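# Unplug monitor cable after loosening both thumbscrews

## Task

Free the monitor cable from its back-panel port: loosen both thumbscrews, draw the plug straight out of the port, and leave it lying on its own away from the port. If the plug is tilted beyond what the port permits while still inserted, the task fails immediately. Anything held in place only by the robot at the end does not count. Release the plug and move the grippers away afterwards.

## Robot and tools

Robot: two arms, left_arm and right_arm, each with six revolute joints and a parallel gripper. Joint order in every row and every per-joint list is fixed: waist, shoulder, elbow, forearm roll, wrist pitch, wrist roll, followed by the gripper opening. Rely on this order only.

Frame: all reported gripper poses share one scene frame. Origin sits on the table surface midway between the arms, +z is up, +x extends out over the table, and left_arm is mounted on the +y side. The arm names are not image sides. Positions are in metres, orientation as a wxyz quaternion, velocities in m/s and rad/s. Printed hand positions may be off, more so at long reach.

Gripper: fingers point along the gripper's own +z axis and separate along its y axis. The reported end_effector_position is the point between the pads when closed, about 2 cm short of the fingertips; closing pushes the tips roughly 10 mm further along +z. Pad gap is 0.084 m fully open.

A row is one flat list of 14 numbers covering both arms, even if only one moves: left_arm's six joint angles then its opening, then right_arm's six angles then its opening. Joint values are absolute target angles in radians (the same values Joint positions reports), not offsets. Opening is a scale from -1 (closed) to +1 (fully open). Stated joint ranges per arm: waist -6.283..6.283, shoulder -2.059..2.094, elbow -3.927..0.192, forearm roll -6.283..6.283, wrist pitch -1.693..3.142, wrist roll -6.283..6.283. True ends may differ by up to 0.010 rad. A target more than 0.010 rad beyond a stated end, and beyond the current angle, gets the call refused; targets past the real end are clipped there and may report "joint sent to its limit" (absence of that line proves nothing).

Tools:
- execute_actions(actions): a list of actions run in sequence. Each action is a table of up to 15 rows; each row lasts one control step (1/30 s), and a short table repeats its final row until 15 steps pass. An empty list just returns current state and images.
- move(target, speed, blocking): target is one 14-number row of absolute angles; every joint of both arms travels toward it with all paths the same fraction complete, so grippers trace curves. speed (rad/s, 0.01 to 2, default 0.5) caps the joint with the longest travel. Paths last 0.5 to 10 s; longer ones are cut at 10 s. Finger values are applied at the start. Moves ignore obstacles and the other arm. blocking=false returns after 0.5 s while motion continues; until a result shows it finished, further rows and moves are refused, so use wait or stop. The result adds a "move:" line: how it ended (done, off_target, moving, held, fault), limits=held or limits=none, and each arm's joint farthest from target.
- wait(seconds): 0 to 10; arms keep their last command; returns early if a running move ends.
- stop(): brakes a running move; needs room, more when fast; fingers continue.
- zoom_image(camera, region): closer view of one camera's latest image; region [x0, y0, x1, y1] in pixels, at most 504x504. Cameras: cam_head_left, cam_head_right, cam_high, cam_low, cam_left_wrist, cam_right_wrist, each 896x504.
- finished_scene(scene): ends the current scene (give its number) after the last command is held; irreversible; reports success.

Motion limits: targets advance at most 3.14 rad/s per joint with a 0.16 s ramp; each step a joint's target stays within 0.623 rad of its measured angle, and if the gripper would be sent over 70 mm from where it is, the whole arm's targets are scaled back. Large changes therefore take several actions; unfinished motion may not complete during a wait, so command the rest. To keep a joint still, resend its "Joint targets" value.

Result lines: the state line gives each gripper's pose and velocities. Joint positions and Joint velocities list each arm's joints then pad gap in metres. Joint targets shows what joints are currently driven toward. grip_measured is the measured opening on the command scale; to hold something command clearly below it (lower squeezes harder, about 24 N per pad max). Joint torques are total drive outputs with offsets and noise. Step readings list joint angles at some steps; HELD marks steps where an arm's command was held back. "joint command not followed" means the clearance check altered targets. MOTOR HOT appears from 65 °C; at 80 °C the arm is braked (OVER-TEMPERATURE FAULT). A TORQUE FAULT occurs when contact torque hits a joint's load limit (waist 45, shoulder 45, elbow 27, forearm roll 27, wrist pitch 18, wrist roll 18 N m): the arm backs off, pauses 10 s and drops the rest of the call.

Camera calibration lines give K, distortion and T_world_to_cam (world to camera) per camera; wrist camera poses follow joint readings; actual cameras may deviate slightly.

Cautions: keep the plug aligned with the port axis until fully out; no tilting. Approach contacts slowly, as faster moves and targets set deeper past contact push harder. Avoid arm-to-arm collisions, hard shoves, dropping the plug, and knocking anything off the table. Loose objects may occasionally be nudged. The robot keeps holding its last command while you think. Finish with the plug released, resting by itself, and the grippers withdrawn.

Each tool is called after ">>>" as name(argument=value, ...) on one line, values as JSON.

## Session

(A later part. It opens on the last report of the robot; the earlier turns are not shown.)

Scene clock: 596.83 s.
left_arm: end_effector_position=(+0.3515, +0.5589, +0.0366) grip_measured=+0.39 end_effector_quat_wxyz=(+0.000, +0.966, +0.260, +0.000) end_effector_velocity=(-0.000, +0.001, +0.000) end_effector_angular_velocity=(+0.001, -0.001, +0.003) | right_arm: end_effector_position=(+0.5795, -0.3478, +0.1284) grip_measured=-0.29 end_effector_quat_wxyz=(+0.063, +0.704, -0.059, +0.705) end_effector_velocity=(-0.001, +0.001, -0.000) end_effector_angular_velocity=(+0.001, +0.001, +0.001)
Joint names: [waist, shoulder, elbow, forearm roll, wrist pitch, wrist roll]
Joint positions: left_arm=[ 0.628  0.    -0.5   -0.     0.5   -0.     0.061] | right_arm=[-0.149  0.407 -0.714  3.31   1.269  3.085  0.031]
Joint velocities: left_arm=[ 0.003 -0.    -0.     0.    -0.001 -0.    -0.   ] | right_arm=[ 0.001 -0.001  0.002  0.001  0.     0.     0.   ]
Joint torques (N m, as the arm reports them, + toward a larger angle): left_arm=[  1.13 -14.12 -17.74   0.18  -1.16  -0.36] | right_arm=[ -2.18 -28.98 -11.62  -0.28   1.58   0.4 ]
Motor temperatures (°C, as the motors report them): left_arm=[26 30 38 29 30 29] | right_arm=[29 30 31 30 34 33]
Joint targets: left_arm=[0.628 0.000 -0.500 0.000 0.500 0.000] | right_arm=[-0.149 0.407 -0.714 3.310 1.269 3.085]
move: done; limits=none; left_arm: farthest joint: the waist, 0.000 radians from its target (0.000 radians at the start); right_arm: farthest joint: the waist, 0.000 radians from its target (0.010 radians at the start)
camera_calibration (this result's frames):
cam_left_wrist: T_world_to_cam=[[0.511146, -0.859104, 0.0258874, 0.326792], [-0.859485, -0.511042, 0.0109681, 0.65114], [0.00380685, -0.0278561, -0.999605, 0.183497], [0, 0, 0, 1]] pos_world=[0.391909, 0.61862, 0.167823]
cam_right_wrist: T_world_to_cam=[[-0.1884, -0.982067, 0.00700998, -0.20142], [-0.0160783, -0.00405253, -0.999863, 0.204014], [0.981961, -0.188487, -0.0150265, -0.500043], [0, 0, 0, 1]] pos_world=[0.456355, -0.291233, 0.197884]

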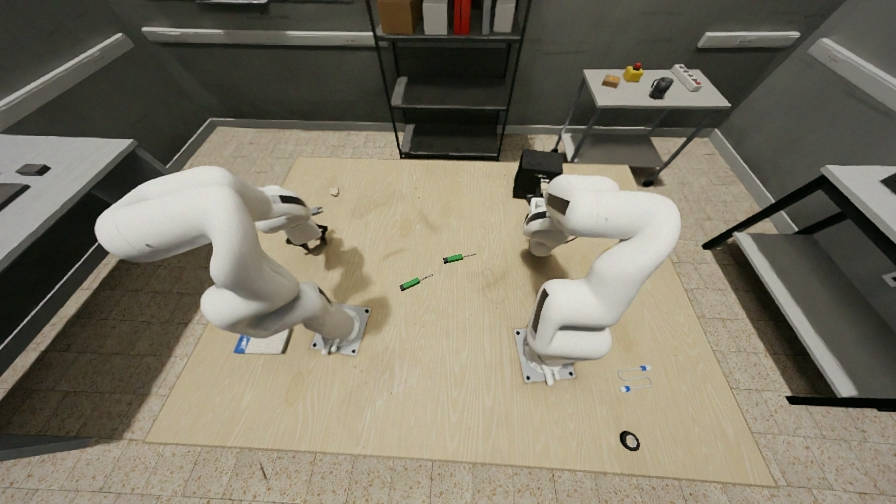

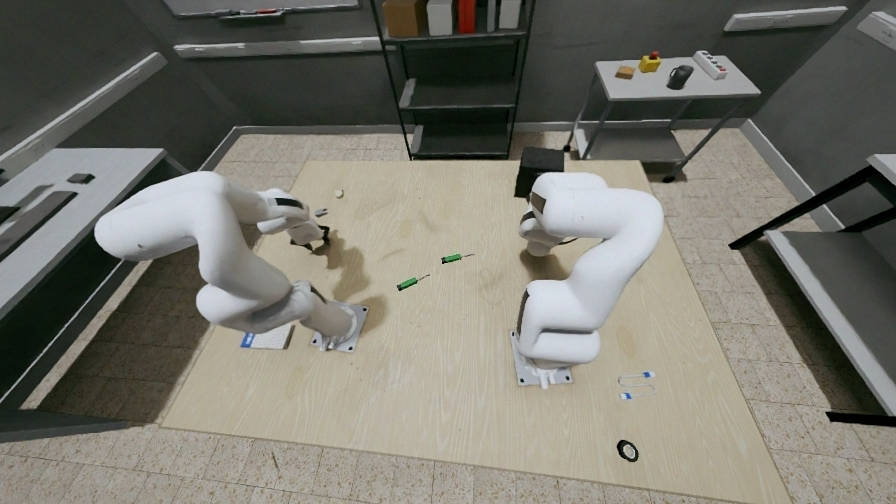

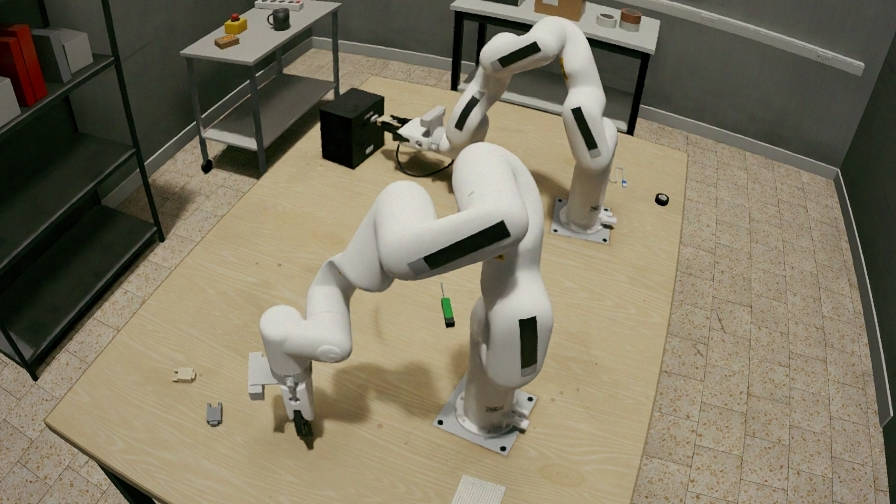

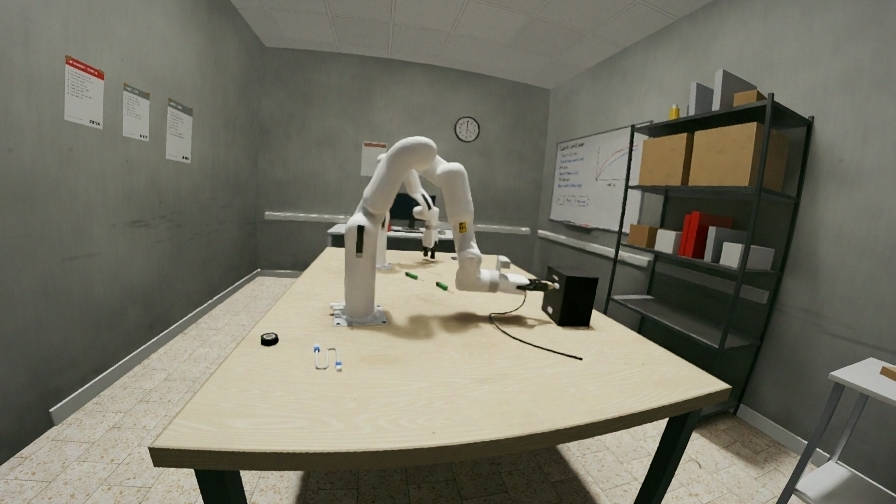

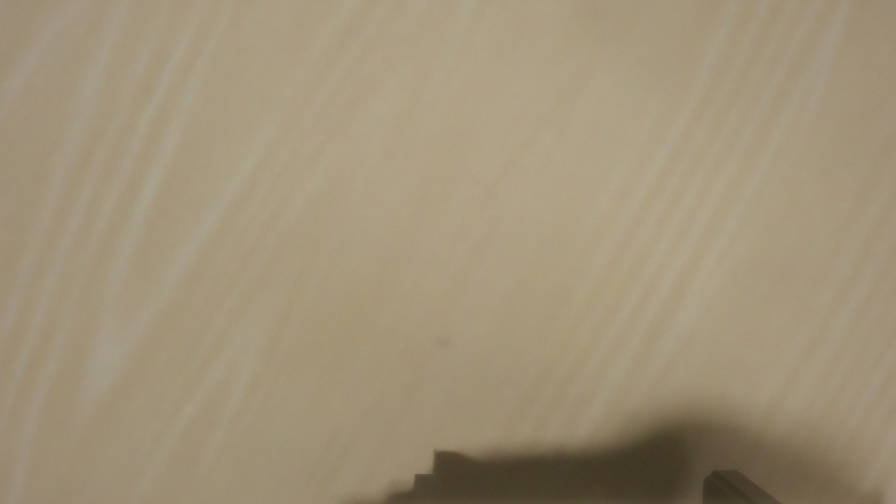

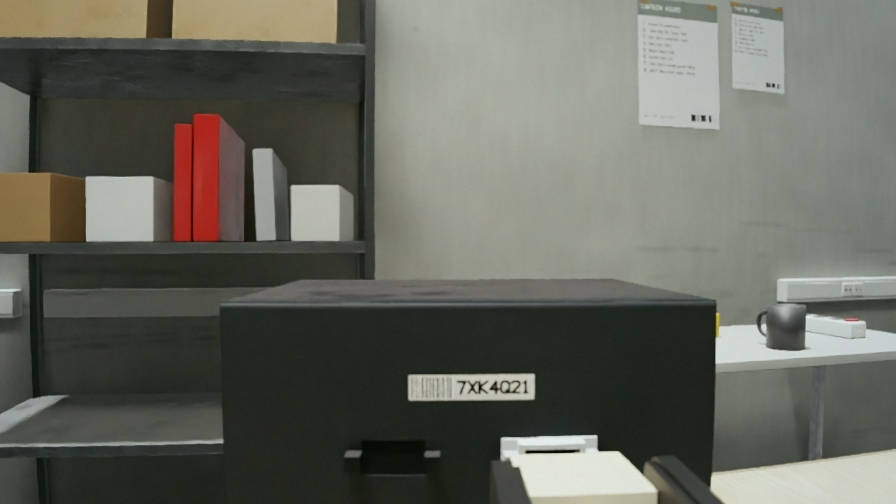

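>>> move(target=[0.628,0,-0.5,0,0.5,0,0.4,-0.135,0.353,-0.608,3.323,1.32,3.09,-1], speed=0.15)

>>> move(target=[0.628,0,-0.5,0,0.5,0,0.4,-0.135,0.453,-0.608,3.323,1.15,3.09,-1], speed=0.12)

Scene clock: 604.97 s.
left_arm: end_effector_position=(+0.3515, +0.5589, +0.0366) grip_measured=+0.39 end_effector_quat_wxyz=(+0.000, +0.966, +0.260, +0.000) end_effector_velocity=(-0.000, -0.000, -0.001) end_effector_angular_velocity=(-0.001, +0.002, -0.000) | right_arm: end_effector_position=(+0.5502, -0.3437, +0.1278) grip_measured=-0.29 end_effector_quat_wxyz=(+0.064, +0.704, -0.059, +0.704) end_effector_velocity=(-0.001, -0.000, -0.000) end_effector_angular_velocity=(+0.000, +0.001, -0.000)
Joint names: [waist, shoulder, elbow, forearm roll, wrist pitch, wrist roll]
Joint positions: left_arm=[ 0.628  0.    -0.5   -0.     0.5   -0.     0.061] | right_arm=[-0.135  0.353 -0.608  3.323  1.32   3.09   0.031]
Joint velocities: left_arm=[-0.     0.002  0.     0.     0.001 -0.    -0.   ] | right_arm=[ 0.    -0.001  0.003  0.     0.001  0.001 -0.   ]
Joint torques (N m, as the arm reports them, + toward a larger angle): left_arm=[  0.52 -15.08 -18.11   0.21  -1.11  -0.63] | right_arm=[ -1.64 -26.83 -10.6   -0.04   1.66   0.4 ]
Motor temperatures (°C, as the motors report them): left_arm=[26 30 38 29 30 29] | right_arm=[29 30 31 30 34 33]
Joint targets: left_arm=[0.628 0.000 -0.500 0.000 0.500 0.000] | right_arm=[-0.135 0.353 -0.608 3.323 1.320 3.090]
move: done; limits=none; left_arm: farthest joint: the waist, 0.000 radians from its target (0.000 radians at the start); right_arm: farthest joint: the waist, 0.000 radians from its target (0.014 radians at the start)
camera_calibration (this result's frames):
cam_left_wrist: T_world_to_cam=[[0.511146, -0.859104, 0.0258874, 0.326792], [-0.859485, -0.511043, 0.0109682, 0.65114], [0.00380675, -0.0278562, -0.999605, 0.183497], [0, 0, 0, 1]] pos_world=[0.391909, 0.61862, 0.167823]
cam_right_wrist: T_world_to_cam=[[-0.189325, -0.981888, 0.00716769, -0.202366], [-0.0169416, -0.00403215, -0.999848, 0.203387], [0.981768, -0.189418, -0.0158714, -0.470626], [0, 0, 0, 1]] pos_world=[0.427179, -0.287026, 0.197337]

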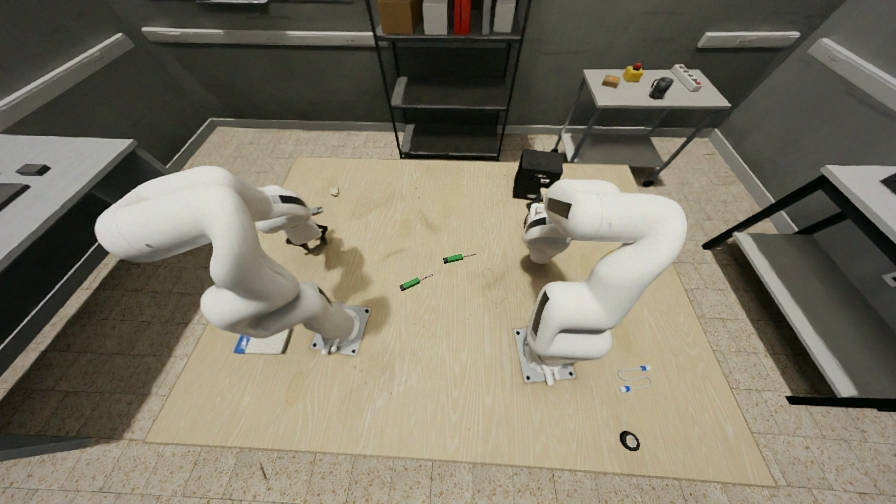

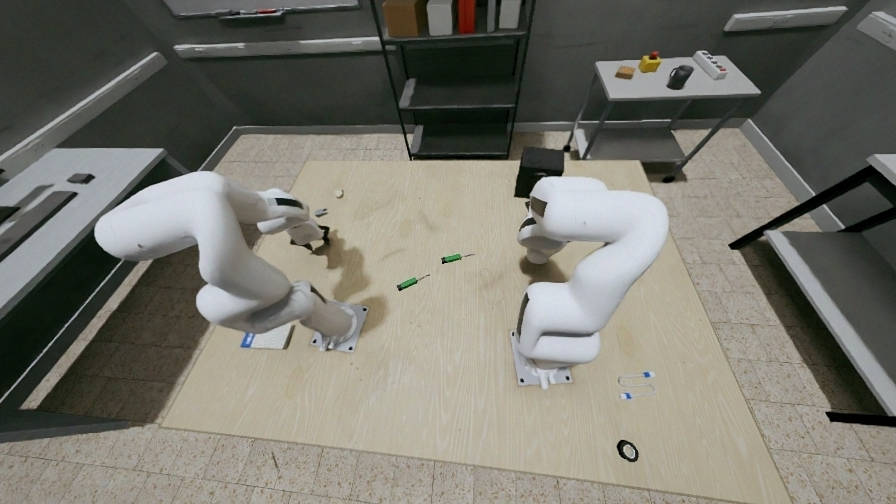

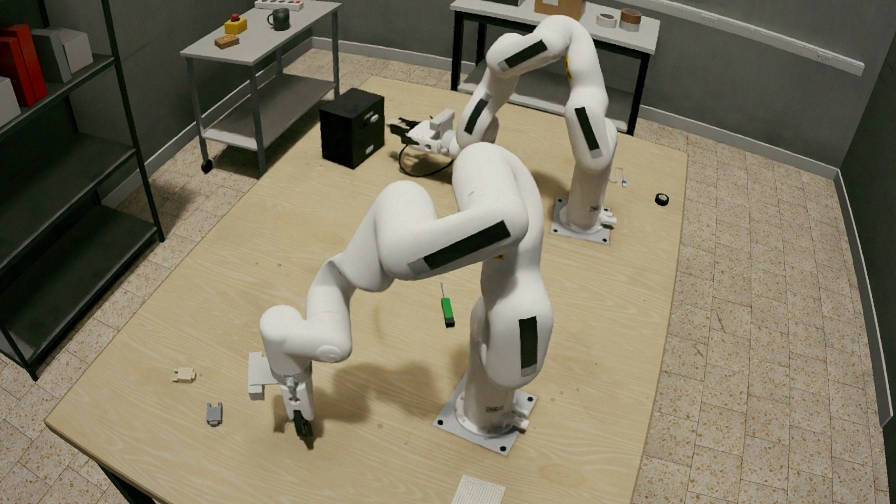

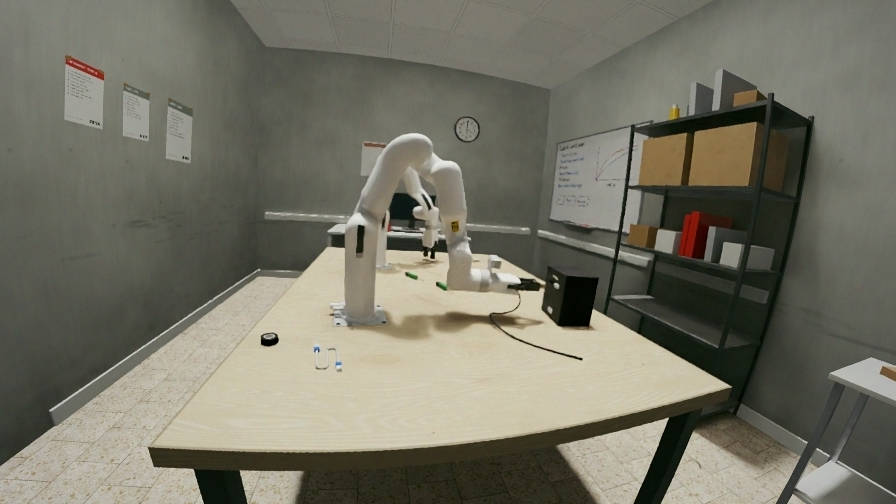

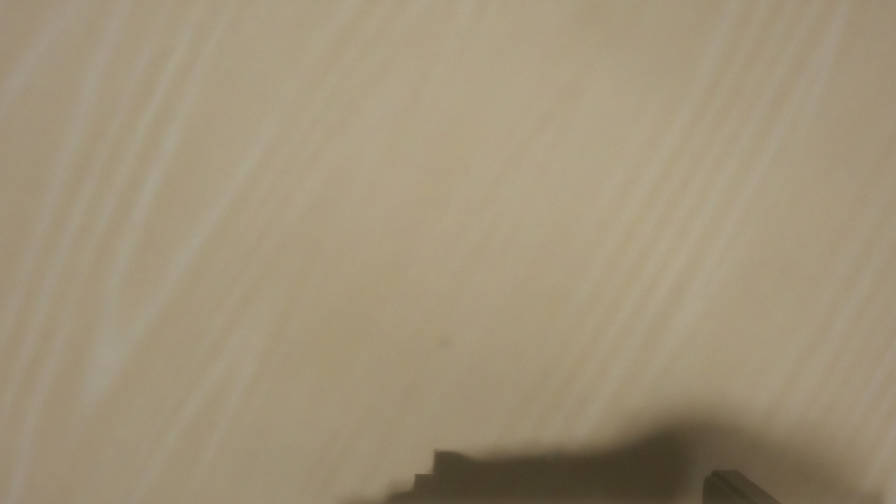

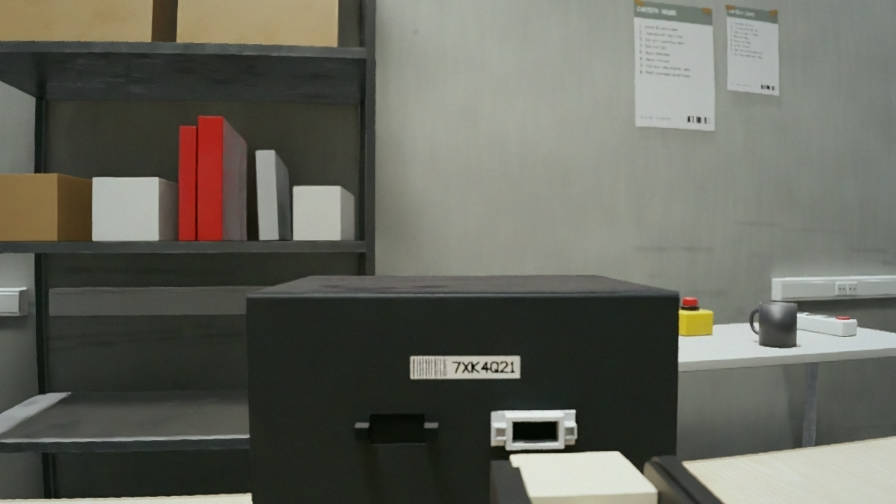

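Scene clock: 606.77 s.
left_arm: end_effector_position=(+0.3515, +0.5589, +0.0366) grip_measured=+0.39 end_effector_quat_wxyz=(+0.000, +0.966, +0.260, +0.000) end_effector_velocity=(+0.000, +0.000, +0.001) end_effector_angular_velocity=(+0.001, -0.001, -0.001) | right_arm: end_effector_position=(+0.5135, -0.3390, +0.0332) grip_measured=-0.29 end_effector_quat_wxyz=(+0.058, +0.793, -0.058, +0.604) end_effector_velocity=(-0.001, +0.000, -0.001) end_effector_angular_velocity=(-0.002, +0.004, +0.001)
Joint names: [waist, shoulder, elbow, forearm roll, wrist pitch, wrist roll]
Joint positions: left_arm=[ 0.628 -0.    -0.5    0.     0.5    0.     0.061] | right_arm=[-0.135  0.453 -0.608  3.323  1.15   3.09   0.031]
Joint velocities: left_arm=[-0.    -0.002 -0.     0.     0.001  0.    -0.   ] | right_arm=[ 0.     0.002  0.    -0.    -0.001 -0.002  0.   ]
Joint torques (N m, as the arm reports them, + toward a larger angle): left_arm=[  0.82 -14.68 -18.42   0.38  -1.46  -0.74] | right_arm=[ -2.07 -26.81  -9.12  -0.03   1.25   0.44]
Motor temperatures (°C, as the motors report them): left_arm=[26 30 38 29 30 29] | right_arm=[29 30 31 30 34 33]
Joint targets: left_arm=[0.628 0.000 -0.500 0.000 0.500 0.000] | right_arm=[-0.135 0.453 -0.608 3.323 1.150 3.090]
move: done; limits=none; left_arm: farthest joint: the waist, 0.000 radians from its target (0.000 radians at the start); right_arm: farthest joint: the waist, 0.000 radians from its target (0.000 radians at the start)
camera_calibration (this result's frames):
cam_left_wrist: T_world_to_cam=[[0.511146, -0.859104, 0.0258874, 0.326792], [-0.859485, -0.511042, 0.0109681, 0.65114], [0.00380684, -0.0278561, -0.999605, 0.183497], [0, 0, 0, 1]] pos_world=[0.391909, 0.61862, 0.167823]
cam_right_wrist: T_world_to_cam=[[-0.178439, -0.983571, 0.0273286, -0.210835], [-0.280244, 0.0241783, -0.959624, 0.251659], [0.943198, -0.178893, -0.279954, -0.403086], [0, 0, 0, 1]] pos_world=[0.413094, -0.285565, 0.134415]

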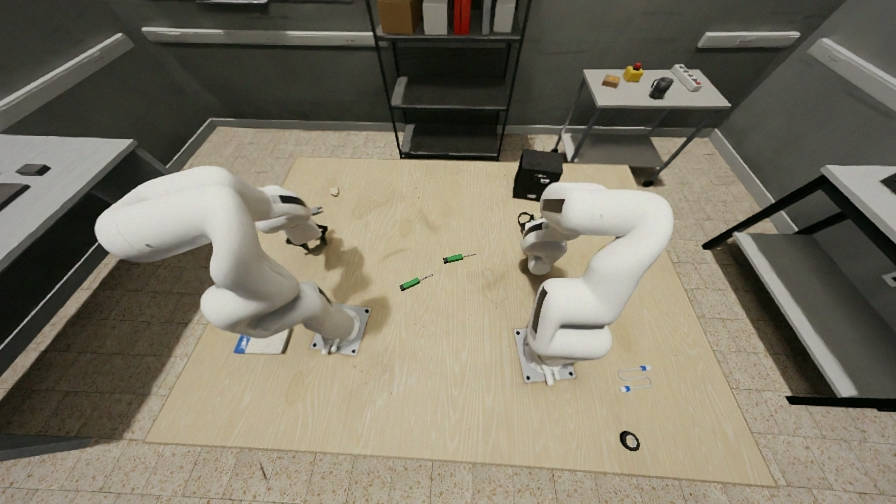

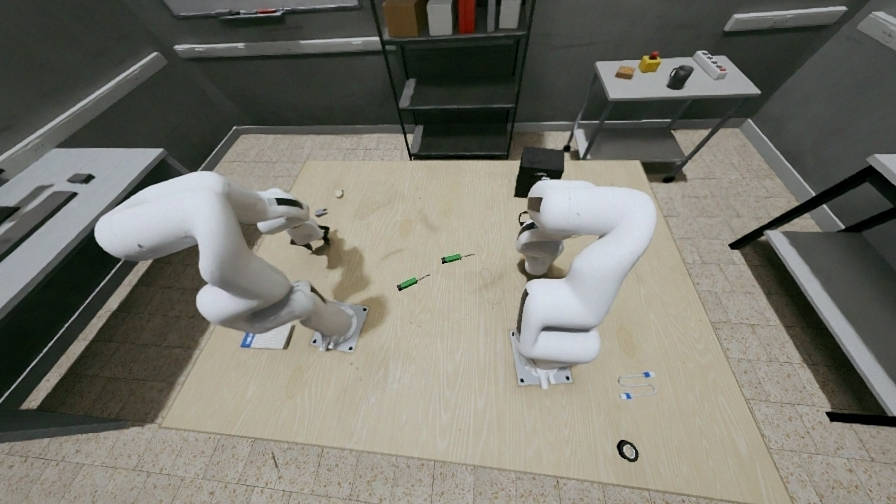

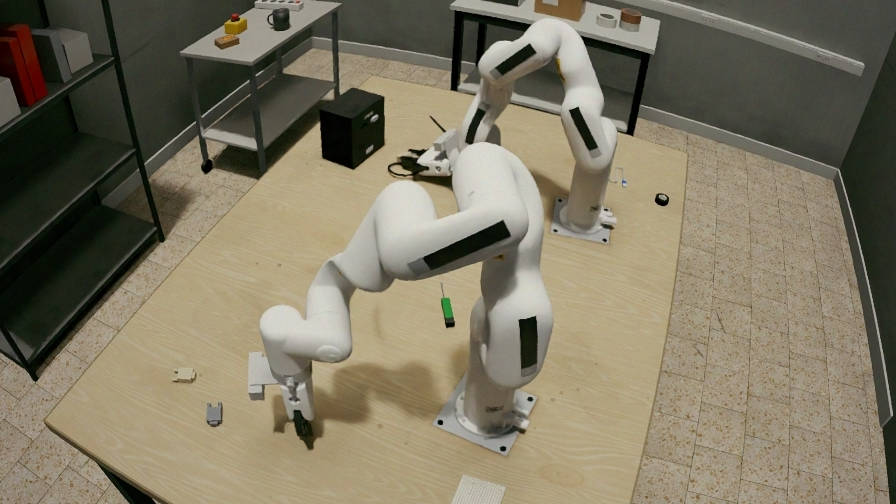

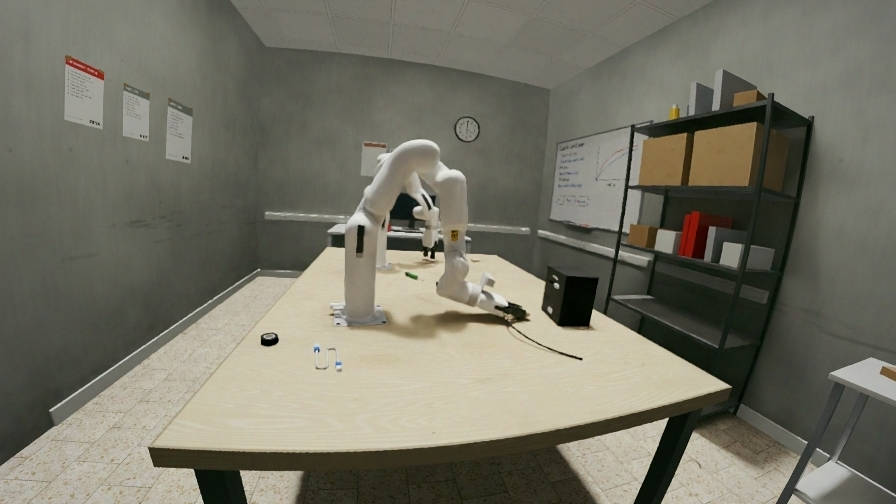

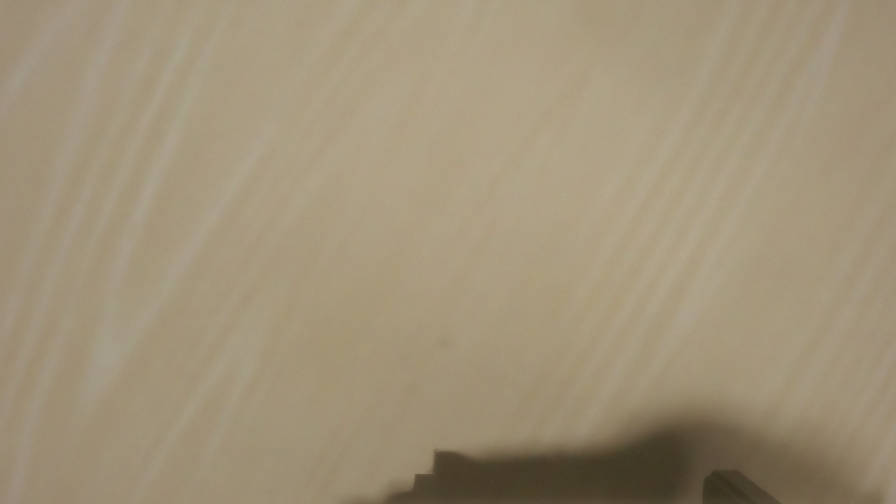

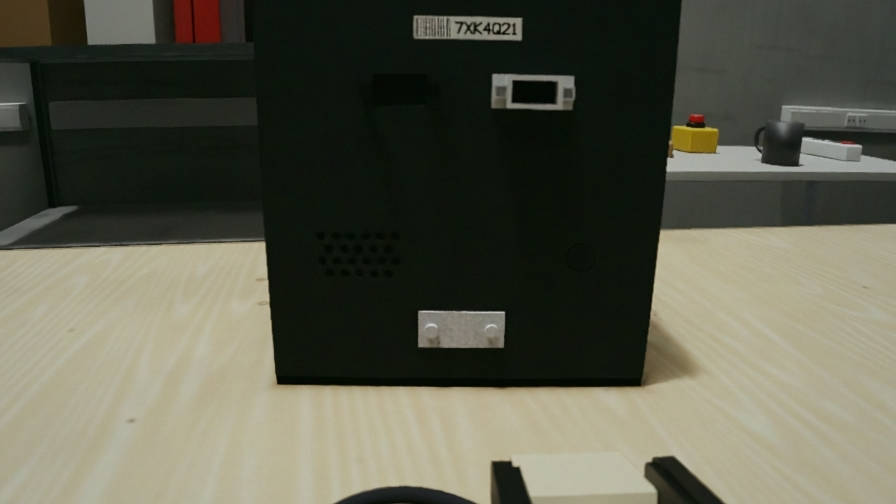

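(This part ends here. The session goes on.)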